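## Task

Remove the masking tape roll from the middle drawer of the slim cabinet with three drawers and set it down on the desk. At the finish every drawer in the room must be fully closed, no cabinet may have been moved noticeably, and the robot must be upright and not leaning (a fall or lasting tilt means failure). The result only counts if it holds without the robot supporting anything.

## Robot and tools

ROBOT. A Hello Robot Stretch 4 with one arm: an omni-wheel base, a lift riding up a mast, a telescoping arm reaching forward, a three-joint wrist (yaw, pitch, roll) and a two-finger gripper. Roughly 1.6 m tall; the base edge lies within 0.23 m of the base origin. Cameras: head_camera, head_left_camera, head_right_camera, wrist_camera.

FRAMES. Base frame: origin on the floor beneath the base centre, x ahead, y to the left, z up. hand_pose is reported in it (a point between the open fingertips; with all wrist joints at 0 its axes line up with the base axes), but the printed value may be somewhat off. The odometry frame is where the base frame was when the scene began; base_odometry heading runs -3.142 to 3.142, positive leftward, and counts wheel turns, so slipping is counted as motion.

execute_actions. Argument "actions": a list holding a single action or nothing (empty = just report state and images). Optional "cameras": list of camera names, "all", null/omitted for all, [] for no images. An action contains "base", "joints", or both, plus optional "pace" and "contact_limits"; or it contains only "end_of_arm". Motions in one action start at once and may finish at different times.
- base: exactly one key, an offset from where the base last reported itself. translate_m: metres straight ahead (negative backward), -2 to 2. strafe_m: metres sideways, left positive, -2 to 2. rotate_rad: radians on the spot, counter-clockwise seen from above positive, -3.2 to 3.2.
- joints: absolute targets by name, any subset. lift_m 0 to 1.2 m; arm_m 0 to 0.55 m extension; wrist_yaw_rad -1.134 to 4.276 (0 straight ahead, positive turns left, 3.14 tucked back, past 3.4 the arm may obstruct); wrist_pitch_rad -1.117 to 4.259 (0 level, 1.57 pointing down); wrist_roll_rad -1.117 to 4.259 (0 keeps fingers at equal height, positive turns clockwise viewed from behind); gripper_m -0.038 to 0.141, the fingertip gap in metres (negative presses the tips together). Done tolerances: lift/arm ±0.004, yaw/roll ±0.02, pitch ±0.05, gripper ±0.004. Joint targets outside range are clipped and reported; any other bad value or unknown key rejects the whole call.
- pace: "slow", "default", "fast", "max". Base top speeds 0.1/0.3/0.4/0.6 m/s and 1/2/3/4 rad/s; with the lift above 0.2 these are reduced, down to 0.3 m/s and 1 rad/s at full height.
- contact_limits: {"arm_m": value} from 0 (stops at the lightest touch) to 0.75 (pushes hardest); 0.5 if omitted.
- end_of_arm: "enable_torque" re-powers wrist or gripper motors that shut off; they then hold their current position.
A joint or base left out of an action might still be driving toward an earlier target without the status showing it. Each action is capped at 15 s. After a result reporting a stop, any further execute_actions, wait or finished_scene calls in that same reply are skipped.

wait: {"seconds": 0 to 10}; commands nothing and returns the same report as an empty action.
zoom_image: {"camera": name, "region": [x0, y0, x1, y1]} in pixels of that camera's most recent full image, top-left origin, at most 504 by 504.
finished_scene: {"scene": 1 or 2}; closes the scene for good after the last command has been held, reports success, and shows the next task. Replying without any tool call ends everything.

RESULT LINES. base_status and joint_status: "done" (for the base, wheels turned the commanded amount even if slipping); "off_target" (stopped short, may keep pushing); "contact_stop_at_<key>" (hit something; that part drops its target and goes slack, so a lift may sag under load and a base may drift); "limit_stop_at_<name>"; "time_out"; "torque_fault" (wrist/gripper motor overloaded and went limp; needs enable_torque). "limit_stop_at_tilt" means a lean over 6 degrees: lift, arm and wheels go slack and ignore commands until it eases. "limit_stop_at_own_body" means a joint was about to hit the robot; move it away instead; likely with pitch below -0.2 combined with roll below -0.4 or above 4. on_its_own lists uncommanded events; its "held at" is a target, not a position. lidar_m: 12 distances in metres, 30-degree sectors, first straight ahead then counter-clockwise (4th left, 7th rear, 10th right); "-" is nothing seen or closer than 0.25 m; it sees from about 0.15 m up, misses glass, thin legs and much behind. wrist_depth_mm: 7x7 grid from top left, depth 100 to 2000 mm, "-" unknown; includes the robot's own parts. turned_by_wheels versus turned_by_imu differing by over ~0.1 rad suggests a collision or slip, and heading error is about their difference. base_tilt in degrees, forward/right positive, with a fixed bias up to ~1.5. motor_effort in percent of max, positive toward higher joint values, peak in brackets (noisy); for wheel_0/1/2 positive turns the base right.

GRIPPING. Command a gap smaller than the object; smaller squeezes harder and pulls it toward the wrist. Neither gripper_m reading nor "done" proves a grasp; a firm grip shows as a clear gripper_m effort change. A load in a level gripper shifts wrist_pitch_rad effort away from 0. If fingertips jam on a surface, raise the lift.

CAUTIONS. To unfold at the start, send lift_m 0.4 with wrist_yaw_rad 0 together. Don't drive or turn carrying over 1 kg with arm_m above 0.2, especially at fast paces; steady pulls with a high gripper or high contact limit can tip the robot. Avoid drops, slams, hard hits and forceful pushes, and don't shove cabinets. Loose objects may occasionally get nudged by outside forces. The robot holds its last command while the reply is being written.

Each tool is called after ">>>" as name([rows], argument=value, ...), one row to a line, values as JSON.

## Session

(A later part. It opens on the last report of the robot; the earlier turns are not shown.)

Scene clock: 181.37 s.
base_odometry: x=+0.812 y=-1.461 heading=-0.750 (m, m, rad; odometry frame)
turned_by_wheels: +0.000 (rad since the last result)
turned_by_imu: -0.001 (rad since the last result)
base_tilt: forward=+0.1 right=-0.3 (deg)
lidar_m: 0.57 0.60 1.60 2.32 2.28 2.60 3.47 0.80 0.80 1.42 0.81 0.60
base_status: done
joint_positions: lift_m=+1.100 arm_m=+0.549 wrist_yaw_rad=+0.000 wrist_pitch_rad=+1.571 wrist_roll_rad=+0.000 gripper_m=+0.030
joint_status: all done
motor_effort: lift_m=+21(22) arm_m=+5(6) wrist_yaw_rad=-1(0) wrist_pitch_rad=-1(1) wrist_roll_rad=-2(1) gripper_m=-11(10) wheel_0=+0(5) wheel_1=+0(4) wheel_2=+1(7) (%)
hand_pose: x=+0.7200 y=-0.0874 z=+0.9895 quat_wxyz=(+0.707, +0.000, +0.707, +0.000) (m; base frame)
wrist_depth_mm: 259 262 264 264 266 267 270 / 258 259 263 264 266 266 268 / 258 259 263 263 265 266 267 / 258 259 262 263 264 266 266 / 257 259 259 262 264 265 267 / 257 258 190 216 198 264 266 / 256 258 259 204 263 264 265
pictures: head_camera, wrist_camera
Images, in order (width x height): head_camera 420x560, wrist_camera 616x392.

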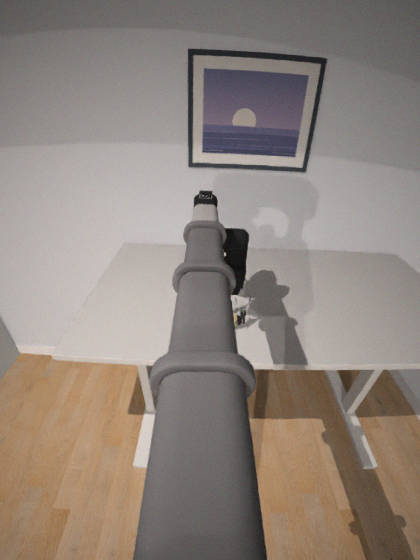

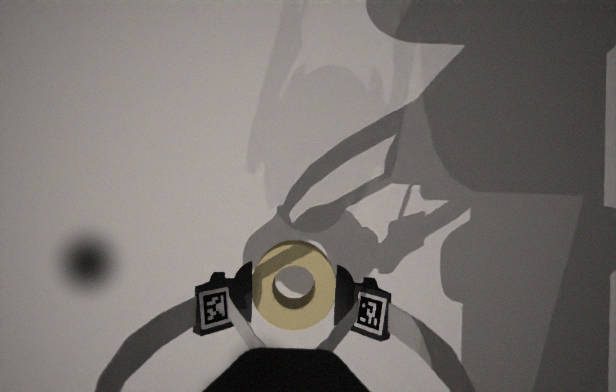

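>>> execute_actions([
  {"joints":{"lift_m":1.085},"pace":"slow"},
], cameras=[])

>>> execute_actions([
  {"joints":{"gripper_m":0.1}},
], cameras=[])

>>> execute_actions([
  {"joints":{"lift_m":1.17}},
], cameras=["wrist_camera"])

>>> execute_actions([
  {"base":{"translate_m":-0.72},"joints":{"arm_m":0.0}},
], cameras=[])

>>> execute_actions([
  {"base":{"rotate_rad":-1.571},"joints":{"lift_m":0.6,"wrist_pitch_rad":0,"gripper_m":0.0}},
], cameras=["head_camera","wrist_camera"])

Scene clock: 193.10 s.
base_odometry: x=+0.812 y=-1.461 heading=-0.750 (m, m, rad; odometry frame)
turned_by_wheels: +0.000 (rad since the last result)
turned_by_imu: -0.001 (rad since the last result)
base_tilt: forward=+0.1 right=-0.3 (deg)
lidar_m: 0.56 0.60 1.59 2.32 2.28 2.58 3.45 0.80 0.79 1.43 0.79 0.60
base_status: not commanded
joint_positions: lift_m=+1.085 arm_m=+0.549 wrist_yaw_rad=+0.000 wrist_pitch_rad=+1.571 wrist_roll_rad=+0.000 gripper_m=+0.030
joint_status: all done
motor_effort: lift_m=+17(18) arm_m=+5(5) wrist_yaw_rad=+0(1) wrist_pitch_rad=-1(0) wrist_roll_rad=-1(1) gripper_m=-12(10) wheel_0=+0(0) wheel_1=+0(0) wheel_2=+1(1) (%)
hand_pose: x=+0.7200 y=-0.0874 z=+0.9749 quat_wxyz=(+0.707, +0.000, +0.707, +0.000) (m; base frame)
wrist_depth_mm: 245 246 248 250 251 252 253 / 245 246 248 249 251 252 253 / 244 245 247 249 249 252 253 / 243 245 247 248 250 251 253 / 243 244 245 248 249 250 251 / 243 244 189 217 198 251 250 / 242 243 244 198 247 250 251
pictures: none
No camera images: the call's "cameras" was empty. Leave "cameras" out to get every camera's image.

Scene clock: 194.63 s.
base_odometry: x=+0.812 y=-1.461 heading=-0.750 (m, m, rad; odometry frame)
turned_by_wheels: +0.000 (rad since the last result)
turned_by_imu: +0.000 (rad since the last result)
base_tilt: forward=+0.1 right=-0.3 (deg)
lidar_m: 0.56 0.61 1.59 2.33 2.27 2.59 3.47 0.77 0.80 1.43 0.82 0.61
base_status: not commanded
joint_positions: lift_m=+1.085 arm_m=+0.549 wrist_yaw_rad=+0.000 wrist_pitch_rad=+1.571 wrist_roll_rad=+0.000 gripper_m=+0.100
joint_status: all done
motor_effort: lift_m=+16(16) arm_m=+5(5) wrist_yaw_rad=-1(0) wrist_pitch_rad=-1(1) wrist_roll_rad=-2(0) gripper_m=-1(11) wheel_0=+0(0) wheel_1=+0(0) wheel_2=+1(1) (%)
hand_pose: x=+0.7200 y=-0.0874 z=+0.9749 quat_wxyz=(+0.707, +0.000, +0.707, +0.000) (m; base frame)
wrist_depth_mm: 245 246 248 249 252 252 254 / 244 246 248 249 250 252 253 / 244 246 247 249 250 251 253 / 244 244 245 247 248 251 252 / 243 244 245 247 249 250 251 / 241 244 221 223 200 249 251 / 242 243 243 138 248 249 250
pictures: none
No camera images: the call's "cameras" was empty. Leave "cameras" out to get every camera's image.

Scene clock: 195.97 s.
base_odometry: x=+0.812 y=-1.461 heading=-0.750 (m, m, rad; odometry frame)
turned_by_wheels: +0.000 (rad since the last result)
turned_by_imu: +0.000 (rad since the last result)
base_tilt: forward=+0.1 right=-0.3 (deg)
lidar_m: 0.56 0.59 1.58 2.33 2.27 2.58 3.49 0.80 0.78 1.43 0.81 0.58
base_status: not commanded
joint_positions: lift_m=+1.170 arm_m=+0.549 wrist_yaw_rad=+0.000 wrist_pitch_rad=+1.571 wrist_roll_rad=+0.000 gripper_m=+0.100
joint_status: all done
motor_effort: lift_m=+21(20) arm_m=+5(5) wrist_yaw_rad=-1(1) wrist_pitch_rad=+1(0) wrist_roll_rad=-1(0) gripper_m=-2(1) wheel_0=+0(0) wheel_1=+0(0) wheel_2=+1(1) (%)
hand_pose: x=+0.7200 y=-0.0874 z=+1.0596 quat_wxyz=(+0.707, +0.000, +0.707, +0.000) (m; base frame)
wrist_depth_mm: 329 330 332 336 338 340 342 / 329 330 332 334 338 340 342 / 325 329 334 334 336 340 340 / 327 330 332 334 334 338 340 / 327 327 330 330 334 338 340 / 325 327 329 332 200 336 336 / 325 325 327 138 334 334 338
pictures: wrist_camera
Images, in order (width x height): wrist_camera 616x392.

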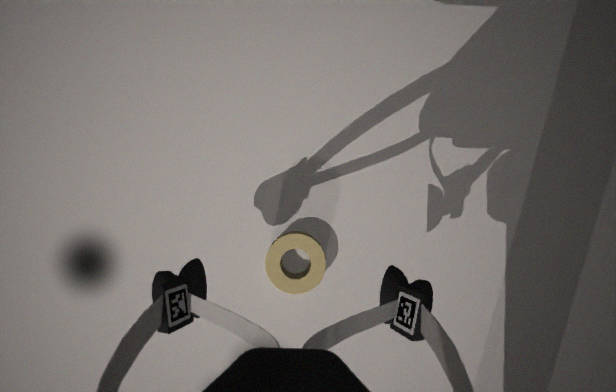

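Scene clock: 199.83 s.
base_odometry: x=+0.285 y=-0.970 heading=-0.750 (m, m, rad; odometry frame)
turned_by_wheels: +0.000 (rad since the last result)
turned_by_imu: -0.001 (rad since the last result)
base_tilt: forward=+0.2 right=-0.3 (deg)
lidar_m: 1.29 1.36 2.01 2.33 1.95 2.79 2.70 2.03 0.57 0.51 0.57 1.31
base_status: done
joint_positions: lift_m=+1.170 arm_m=+0.001 wrist_yaw_rad=+0.000 wrist_pitch_rad=+1.571 wrist_roll_rad=+0.000 gripper_m=+0.100
joint_status: all done
motor_effort: lift_m=+20(21) arm_m=-5(6) wrist_yaw_rad=+0(1) wrist_pitch_rad=-2(2) wrist_roll_rad=-3(1) gripper_m=-2(2) wheel_0=+0(4) wheel_1=+0(6) wheel_2=-2(9) (%)
hand_pose: x=+0.1722 y=-0.0874 z=+1.0596 quat_wxyz=(+0.707, +0.000, +0.707, +0.000) (m; base frame)
wrist_depth_mm: 1308 1336 1308 1336 1308 1336 1366 / 1308 1308 1308 1308 1336 1336 1336 / 1281 1281 1308 1308 1308 1336 1336 / 1281 1308 1281 1308 1336 1336 1336 / 1281 1281 1078 1098 1308 1098 1078 / 1281 1281 1078 1078 200 1098 1042 / 1281 1308 1308 138 1308 1042 1042
pictures: none
No camera images: the call's "cameras" was empty. Leave "cameras" out to get every camera's image.

Scene clock: 203.03 s.
base_odometry: x=+0.285 y=-0.970 heading=-2.321 (m, m, rad; odometry frame)
turned_by_wheels: -1.571 (rad since the last result)
turned_by_imu: -1.541 (rad since the last result)
base_tilt: forward=+0.1 right=-0.3 (deg)
lidar_m: 0.51 0.56 1.34 1.30 1.36 2.01 2.33 1.93 2.78 2.64 2.00 0.53
base_status: done
joint_positions: lift_m=+0.600 arm_m=+0.001 wrist_yaw_rad=+0.000 wrist_pitch_rad=+0.003 wrist_roll_rad=+0.000 gripper_m=+0.000
joint_status: all done
motor_effort: lift_m=+17(19) arm_m=-5(5) wrist_yaw_rad=+0(2) wrist_pitch_rad=-8(10) wrist_roll_rad=-1(2) gripper_m=-5(7) wheel_0=-1(5) wheel_1=+0(3) wheel_2=-1(7) (%)
hand_pose: x=+0.4608 y=-0.0874 z=+0.7777 quat_wxyz=(+1.000, +0.000, +0.001, +0.000) (m; base frame)
wrist_depth_mm: 1229 1229 1229 1229 1229 1229 1229 / 1205 1229 1229 1229 1229 1229 1229 / 1229 1205 1229 1229 1255 1255 1255 / 1205 1229 1229 1229 1229 1255 1229 / 1229 1205 1205 1229 1229 1229 1229 / 1229 1229 189 196 1229 1229 1229 / 1205 917 683 150 676 1229 1229
pictures: head_camera, wrist_camera
Images, in order (width x height): head_camera 420x560, wrist_camera 616x392.

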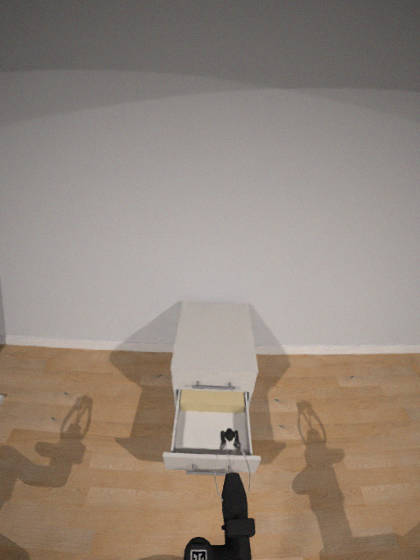

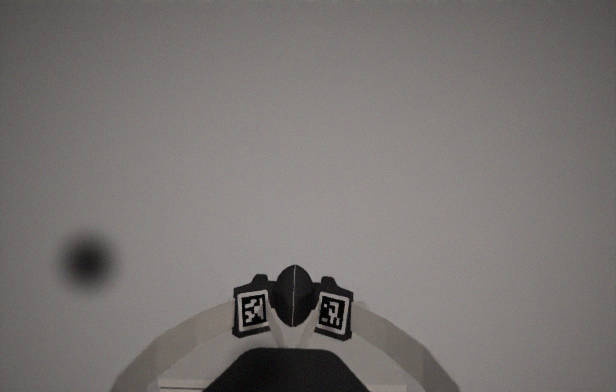

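>>> execute_actions([
  {"base":{"translate_m":-0.06}},
], cameras=[])

>>> execute_actions([
  {"joints":{"lift_m":0.135}},
], cameras=["wrist_camera"])

>>> execute_actions([
  {"joints":{"arm_m":0.41},"contact_limits":{"arm_m":0.2}},
], cameras=["head_camera","wrist_camera"])

Scene clock: 213.90 s.
base_odometry: x=+0.326 y=-0.926 heading=-2.321 (m, m, rad; odometry frame)
turned_by_wheels: +0.000 (rad since the last result)
turned_by_imu: -0.001 (rad since the last result)
base_tilt: forward=+0.2 right=-0.3 (deg)
lidar_m: 0.56 1.56 1.35 1.29 1.95 2.00 2.28 1.88 2.77 2.62 2.09 0.61
base_status: done
joint_positions: lift_m=+0.600 arm_m=+0.001 wrist_yaw_rad=+0.000 wrist_pitch_rad=+0.003 wrist_roll_rad=+0.000 gripper_m=+0.000
joint_status: not commanded
motor_effort: lift_m=+17(17) arm_m=-5(5) wrist_yaw_rad=+0(0) wrist_pitch_rad=-9(8) wrist_roll_rad=-2(2) gripper_m=-5(6) wheel_0=+0(2) wheel_1=+1(4) wheel_2=+1(10) (%)
hand_pose: x=+0.4608 y=-0.0874 z=+0.7777 quat_wxyz=(+1.000, +0.000, +0.001, +0.000) (m; base frame)
wrist_depth_mm: 1281 1308 1255 1308 1336 1308 1281 / 1308 1281 1308 1281 1281 1308 1308 / 1281 1281 1336 1281 1308 1308 1308 / 1281 1281 1281 1308 1308 1308 1308 / 1281 1281 1308 1281 1308 1336 1308 / 1255 1281 189 196 1308 1336 1308 / 1308 1255 707 150 707 1281 1281
pictures: none
No camera images: the call's "cameras" was empty. Leave "cameras" out to get every camera's image.

Scene clock: 216.73 s.
base_odometry: x=+0.326 y=-0.926 heading=-2.321 (m, m, rad; odometry frame)
turned_by_wheels: +0.000 (rad since the last result)
turned_by_imu: -0.001 (rad since the last result)
base_tilt: forward=+0.1 right=-0.3 (deg)
lidar_m: 0.56 1.55 1.35 1.30 1.97 1.96 2.26 1.87 2.78 2.63 2.09 0.61
base_status: not commanded
joint_positions: lift_m=+0.135 arm_m=+0.001 wrist_yaw_rad=+0.000 wrist_pitch_rad=+0.002 wrist_roll_rad=+0.000 gripper_m=+0.000
joint_status: all done
motor_effort: lift_m=+16(16) arm_m=-5(5) wrist_yaw_rad=+1(2) wrist_pitch_rad=-8(8) wrist_roll_rad=-2(1) gripper_m=-5(5) wheel_0=+0(0) wheel_1=+1(1) wheel_2=+1(0) (%)
hand_pose: x=+0.4608 y=-0.0874 z=+0.3127 quat_wxyz=(+1.000, +0.000, +0.001, +0.000) (m; base frame)
wrist_depth_mm: 1308 1281 1308 1308 1281 1336 1308 / 1255 1281 1308 1281 1281 1308 1281 / 1281 1281 707 707 1281 1308 1308 / 1308 1281 707 715 798 1308 1308 / 1255 375 373 370 368 1281 1281 / 1025 373 189 196 368 1118 1281 / 768 370 370 149 368 759 866
pictures: wrist_camera
Images, in order (width x height): wrist_camera 616x392.

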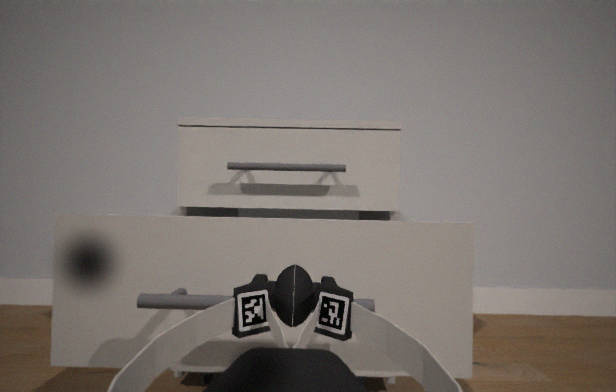

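Scene clock: 218.07 s.
base_odometry: x=+0.326 y=-0.926 heading=-2.321 (m, m, rad; odometry frame)
turned_by_wheels: +0.000 (rad since the last result)
turned_by_imu: +0.000 (rad since the last result)
base_tilt: forward=+0.1 right=-0.3 (deg)
lidar_m: 0.78 1.55 1.36 1.28 1.97 1.97 2.27 1.89 2.77 2.65 2.12 0.84
base_status: not commanded
joint_positions: lift_m=+0.135 arm_m=+0.163 wrist_yaw_rad=+0.000 wrist_pitch_rad=+0.002 wrist_roll_rad=+0.000 gripper_m=+0.000
joint_status: arm_m contact_stop (moved +0.161 of +0.409)
on_its_own: arm_m is slack since a contact_stop (your +0.410 is given up)
motor_effort: lift_m=+17(17) arm_m=+0(16) wrist_yaw_rad=+0(32) wrist_pitch_rad=-6(7) wrist_roll_rad=-2(2) gripper_m=-6(6) wheel_0=-1(2) wheel_1=+1(3) wheel_2=+1(8) (%)
contact_limits: arm_m 0.2
hand_pose: x=+0.6219 y=-0.0875 z=+0.3128 quat_wxyz=(+1.000, +0.000, +0.001, +0.000) (m; base frame)
wrist_depth_mm: 1138 1098 1138 1098 1118 1138 1138 / 1118 1118 1118 1118 1118 1138 1138 / 1098 1118 549 544 539 1118 1138 / 1098 544 549 544 539 1138 1118 / 1118 427 424 421 418 1138 1118 / 1098 427 189 196 418 1098 1118 / 820 424 530 149 418 842 866
pictures: head_camera, wrist_camera
Images, in order (width x height): head_camera 420x560, wrist_camera 616x392.

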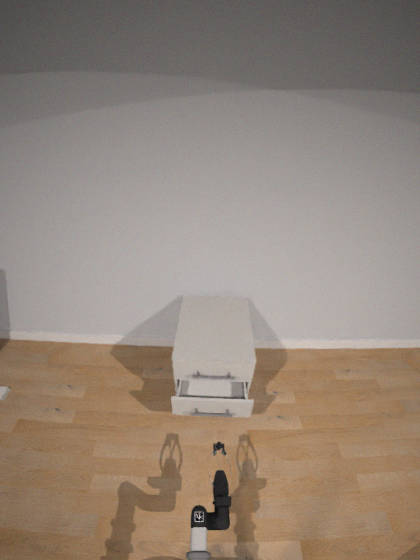

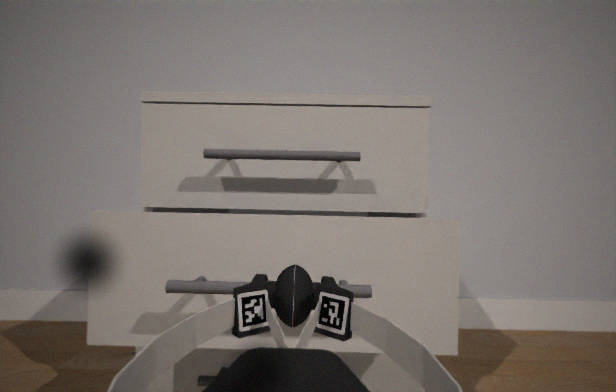

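>>> execute_actions([
  {"joints":{"arm_m":0.49},"contact_limits":{"arm_m":0.2},"pace":"slow"},
], cameras=["head_camera","wrist_camera"])

Scene clock: 233.73 s.
base_odometry: x=+0.326 y=-0.926 heading=-2.321 (m, m, rad; odometry frame)
turned_by_wheels: +0.000 (rad since the last result)
turned_by_imu: -0.001 (rad since the last result)
base_tilt: forward=+0.1 right=-0.3 (deg)
lidar_m: 0.89 1.56 1.33 1.30 1.95 2.00 2.26 1.89 2.78 2.64 2.10 0.98
base_status: not commanded
joint_positions: lift_m=+0.135 arm_m=+0.474 wrist_yaw_rad=+0.000 wrist_pitch_rad=+0.002 wrist_roll_rad=+0.000 gripper_m=+0.000
joint_status: arm_m contact_stop (moved +0.312 of +0.327)
on_its_own: arm_m is slack since a contact_stop (your +0.490 is given up)
motor_effort: lift_m=+17(17) arm_m=+0(13) wrist_yaw_rad=+1(21) wrist_pitch_rad=-5(7) wrist_roll_rad=-1(1) gripper_m=-5(4) wheel_0=+1(3) wheel_1=+2(4) wheel_2=+1(7) (%)
contact_limits: arm_m 0.2
hand_pose: x=+0.9335 y=-0.0875 z=+0.3129 quat_wxyz=(+1.000, +0.000, +0.001, +0.000) (m; base frame)
wrist_depth_mm: 241 242 241 239 240 239 238 / 241 208 240 240 238 238 238 / 240 240 240 239 238 238 237 / 240 239 239 239 238 237 237 / 239 240 238 237 238 237 237 / 240 238 189 196 237 236 236 / 239 200 200 149 198 236 236
pictures: head_camera, wrist_camera
Images, in order (width x height): head_camera 420x560, wrist_camera 616x392.

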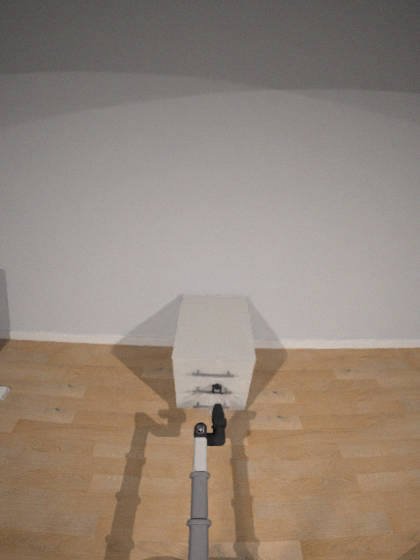

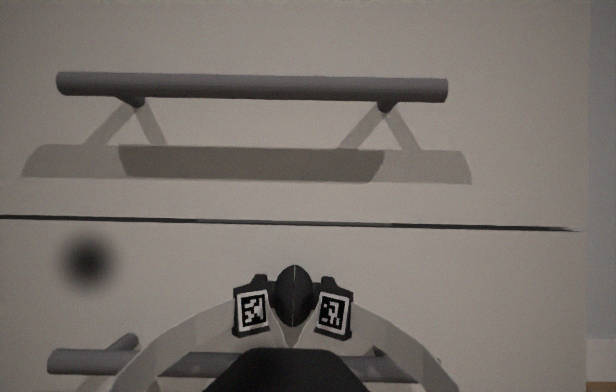

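>>> execute_actions([
  {"joints":{"arm_m":0.3}},
])

Scene clock: 239.17 s.
base_odometry: x=+0.326 y=-0.926 heading=-2.321 (m, m, rad; odometry frame)
turned_by_wheels: +0.000 (rad since the last result)
turned_by_imu: -0.001 (rad since the last result)
base_tilt: forward=+0.2 right=-0.3 (deg)
lidar_m: 0.90 1.56 1.34 1.30 1.96 2.00 2.27 1.87 2.78 2.62 2.10 0.97
base_status: not commanded
joint_positions: lift_m=+0.135 arm_m=+0.301 wrist_yaw_rad=+0.000 wrist_pitch_rad=+0.002 wrist_roll_rad=+0.000 gripper_m=+0.000
joint_status: all done
motor_effort: lift_m=+17(17) arm_m=-5(6) wrist_yaw_rad=+0(0) wrist_pitch_rad=-7(7) wrist_roll_rad=-2(1) gripper_m=-5(4) wheel_0=+1(1) wheel_1=+2(2) wheel_2=+0(0) (%)
hand_pose: x=+0.7603 y=-0.0874 z=+0.3128 quat_wxyz=(+1.000, +0.000, +0.001, +0.000) (m; base frame)
wrist_depth_mm: 960 991 991 976 976 976 991 / 960 418 415 415 413 991 991 / 976 418 418 415 415 976 991 / 960 415 413 415 413 976 991 / 976 415 413 413 413 991 976 / 960 413 189 196 410 960 976 / 809 413 413 150 410 809 878
pictures: head_camera, head_left_camera, head_right_camera, wrist_camera
Images, in order (width x height): head_camera 420x560, head_left_camera 420x672, head_right_camera 420x672, wrist_camera 616x392.

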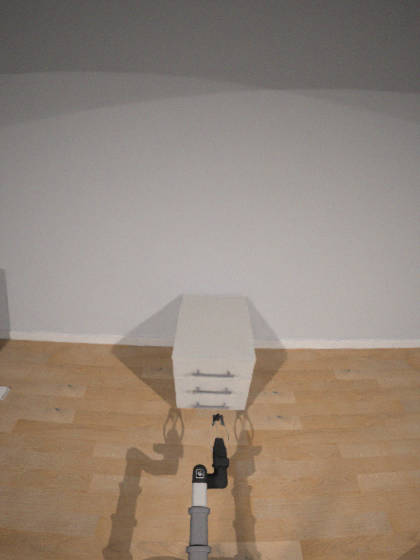

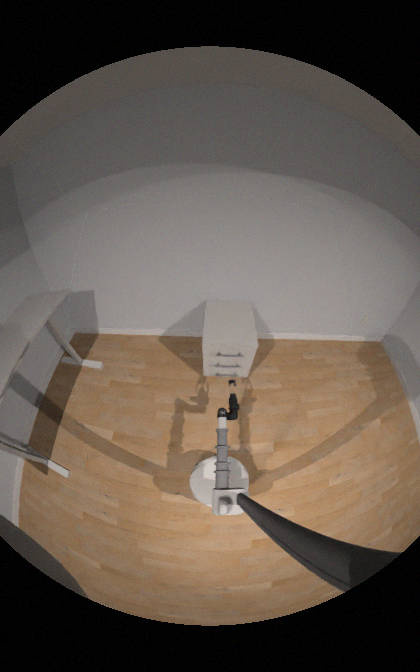

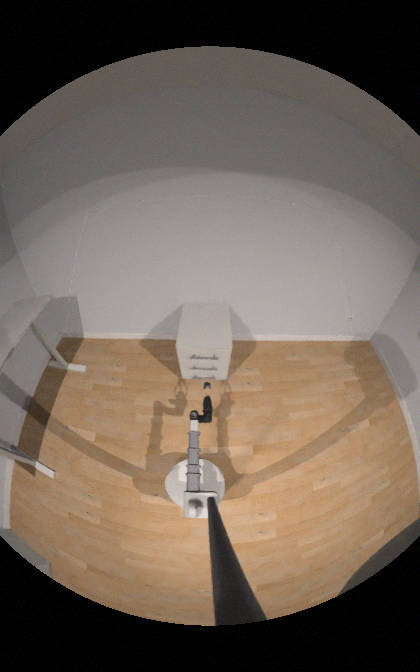

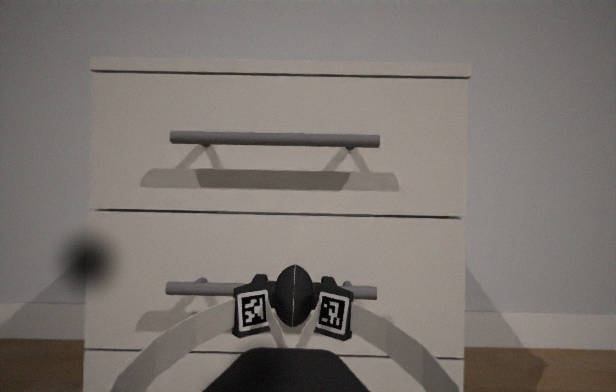

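>>> execute_actions([
  {"base":{"rotate_rad":2.5},"joints":{"arm_m":0.0},"pace":"fast"},
])

Scene clock: 245.07 s.
base_odometry: x=+0.326 y=-0.926 heading=+0.179 (m, m, rad; odometry frame)
turned_by_wheels: +2.500 (rad since the last result)
turned_by_imu: +2.450 (rad since the last result)
base_tilt: forward=+0.1 right=-0.3 (deg)
lidar_m: 1.93 2.26 1.86 2.23 2.63 2.43 1.63 0.90 0.95 1.40 1.29 1.32
base_status: done
joint_positions: lift_m=+0.135 arm_m=+0.001 wrist_yaw_rad=+0.000 wrist_pitch_rad=+0.002 wrist_roll_rad=+0.000 gripper_m=+0.000
joint_status: all done
motor_effort: lift_m=+19(19) arm_m=-5(6) wrist_yaw_rad=-2(3) wrist_pitch_rad=-8(7) wrist_roll_rad=-1(2) gripper_m=-4(5) wheel_0=+1(5) wheel_1=-1(5) wheel_2=+0(15) (%)
hand_pose: x=+0.4609 y=-0.0873 z=+0.3126 quat_wxyz=(+1.000, +0.000, +0.001, +0.000) (m; base frame)
wrist_depth_mm: 1808 1983 - - - - 1661 / 1808 - - - - 1983 1618 / 1808 - - - - 1983 1708 / 1808 - - 1983 1983 1921 1661 / 1756 - - 1863 1921 1921 1618 / 1229 1229 189 196 1308 1366 1366 / 820 732 809 149 750 878 878
pictures: head_camera, head_left_camera, head_right_camera, wrist_camera
Images, in order (width x height): head_camera 420x560, head_left_camera 420x672, head_right_camera 420x672, wrist_camera 616x392.

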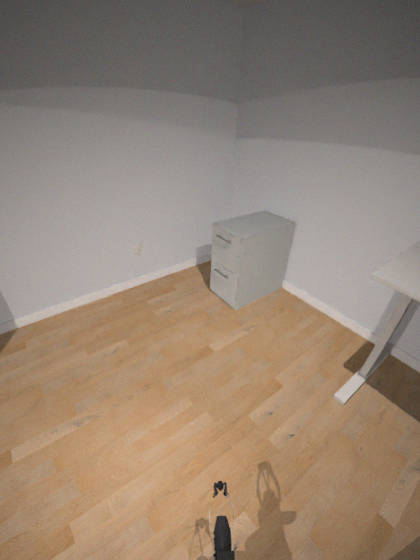

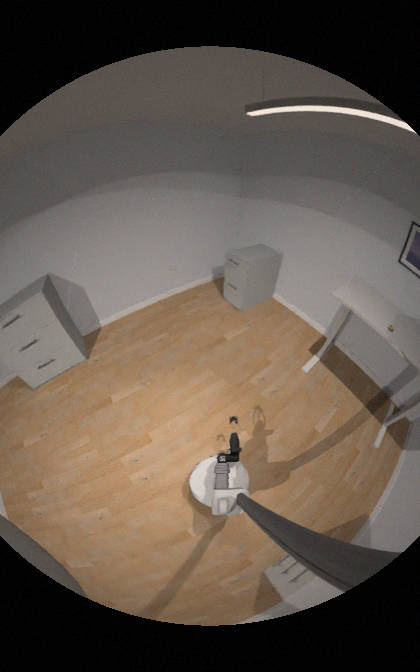

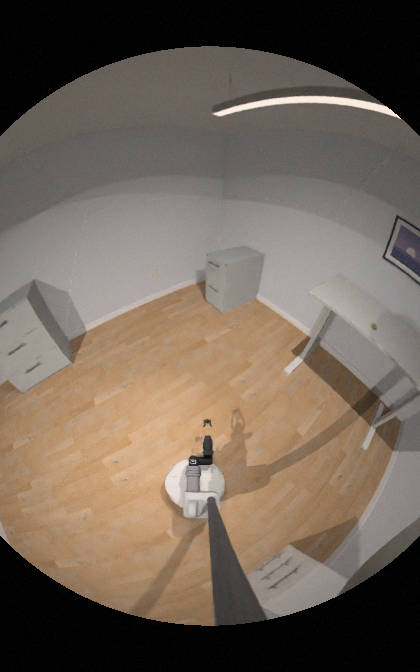

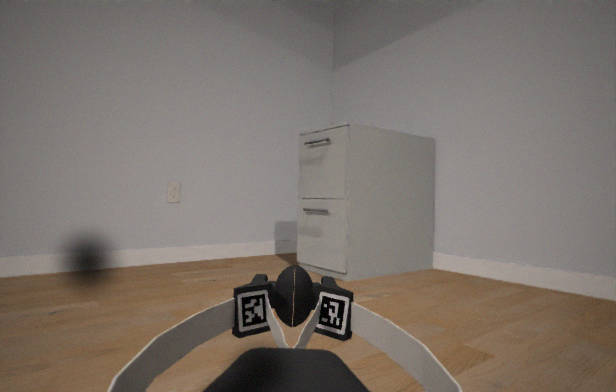

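All drawers appear closed and the tape is on the desk.

>>> finished_scene(scene=1)

The scene is finished: the task was done.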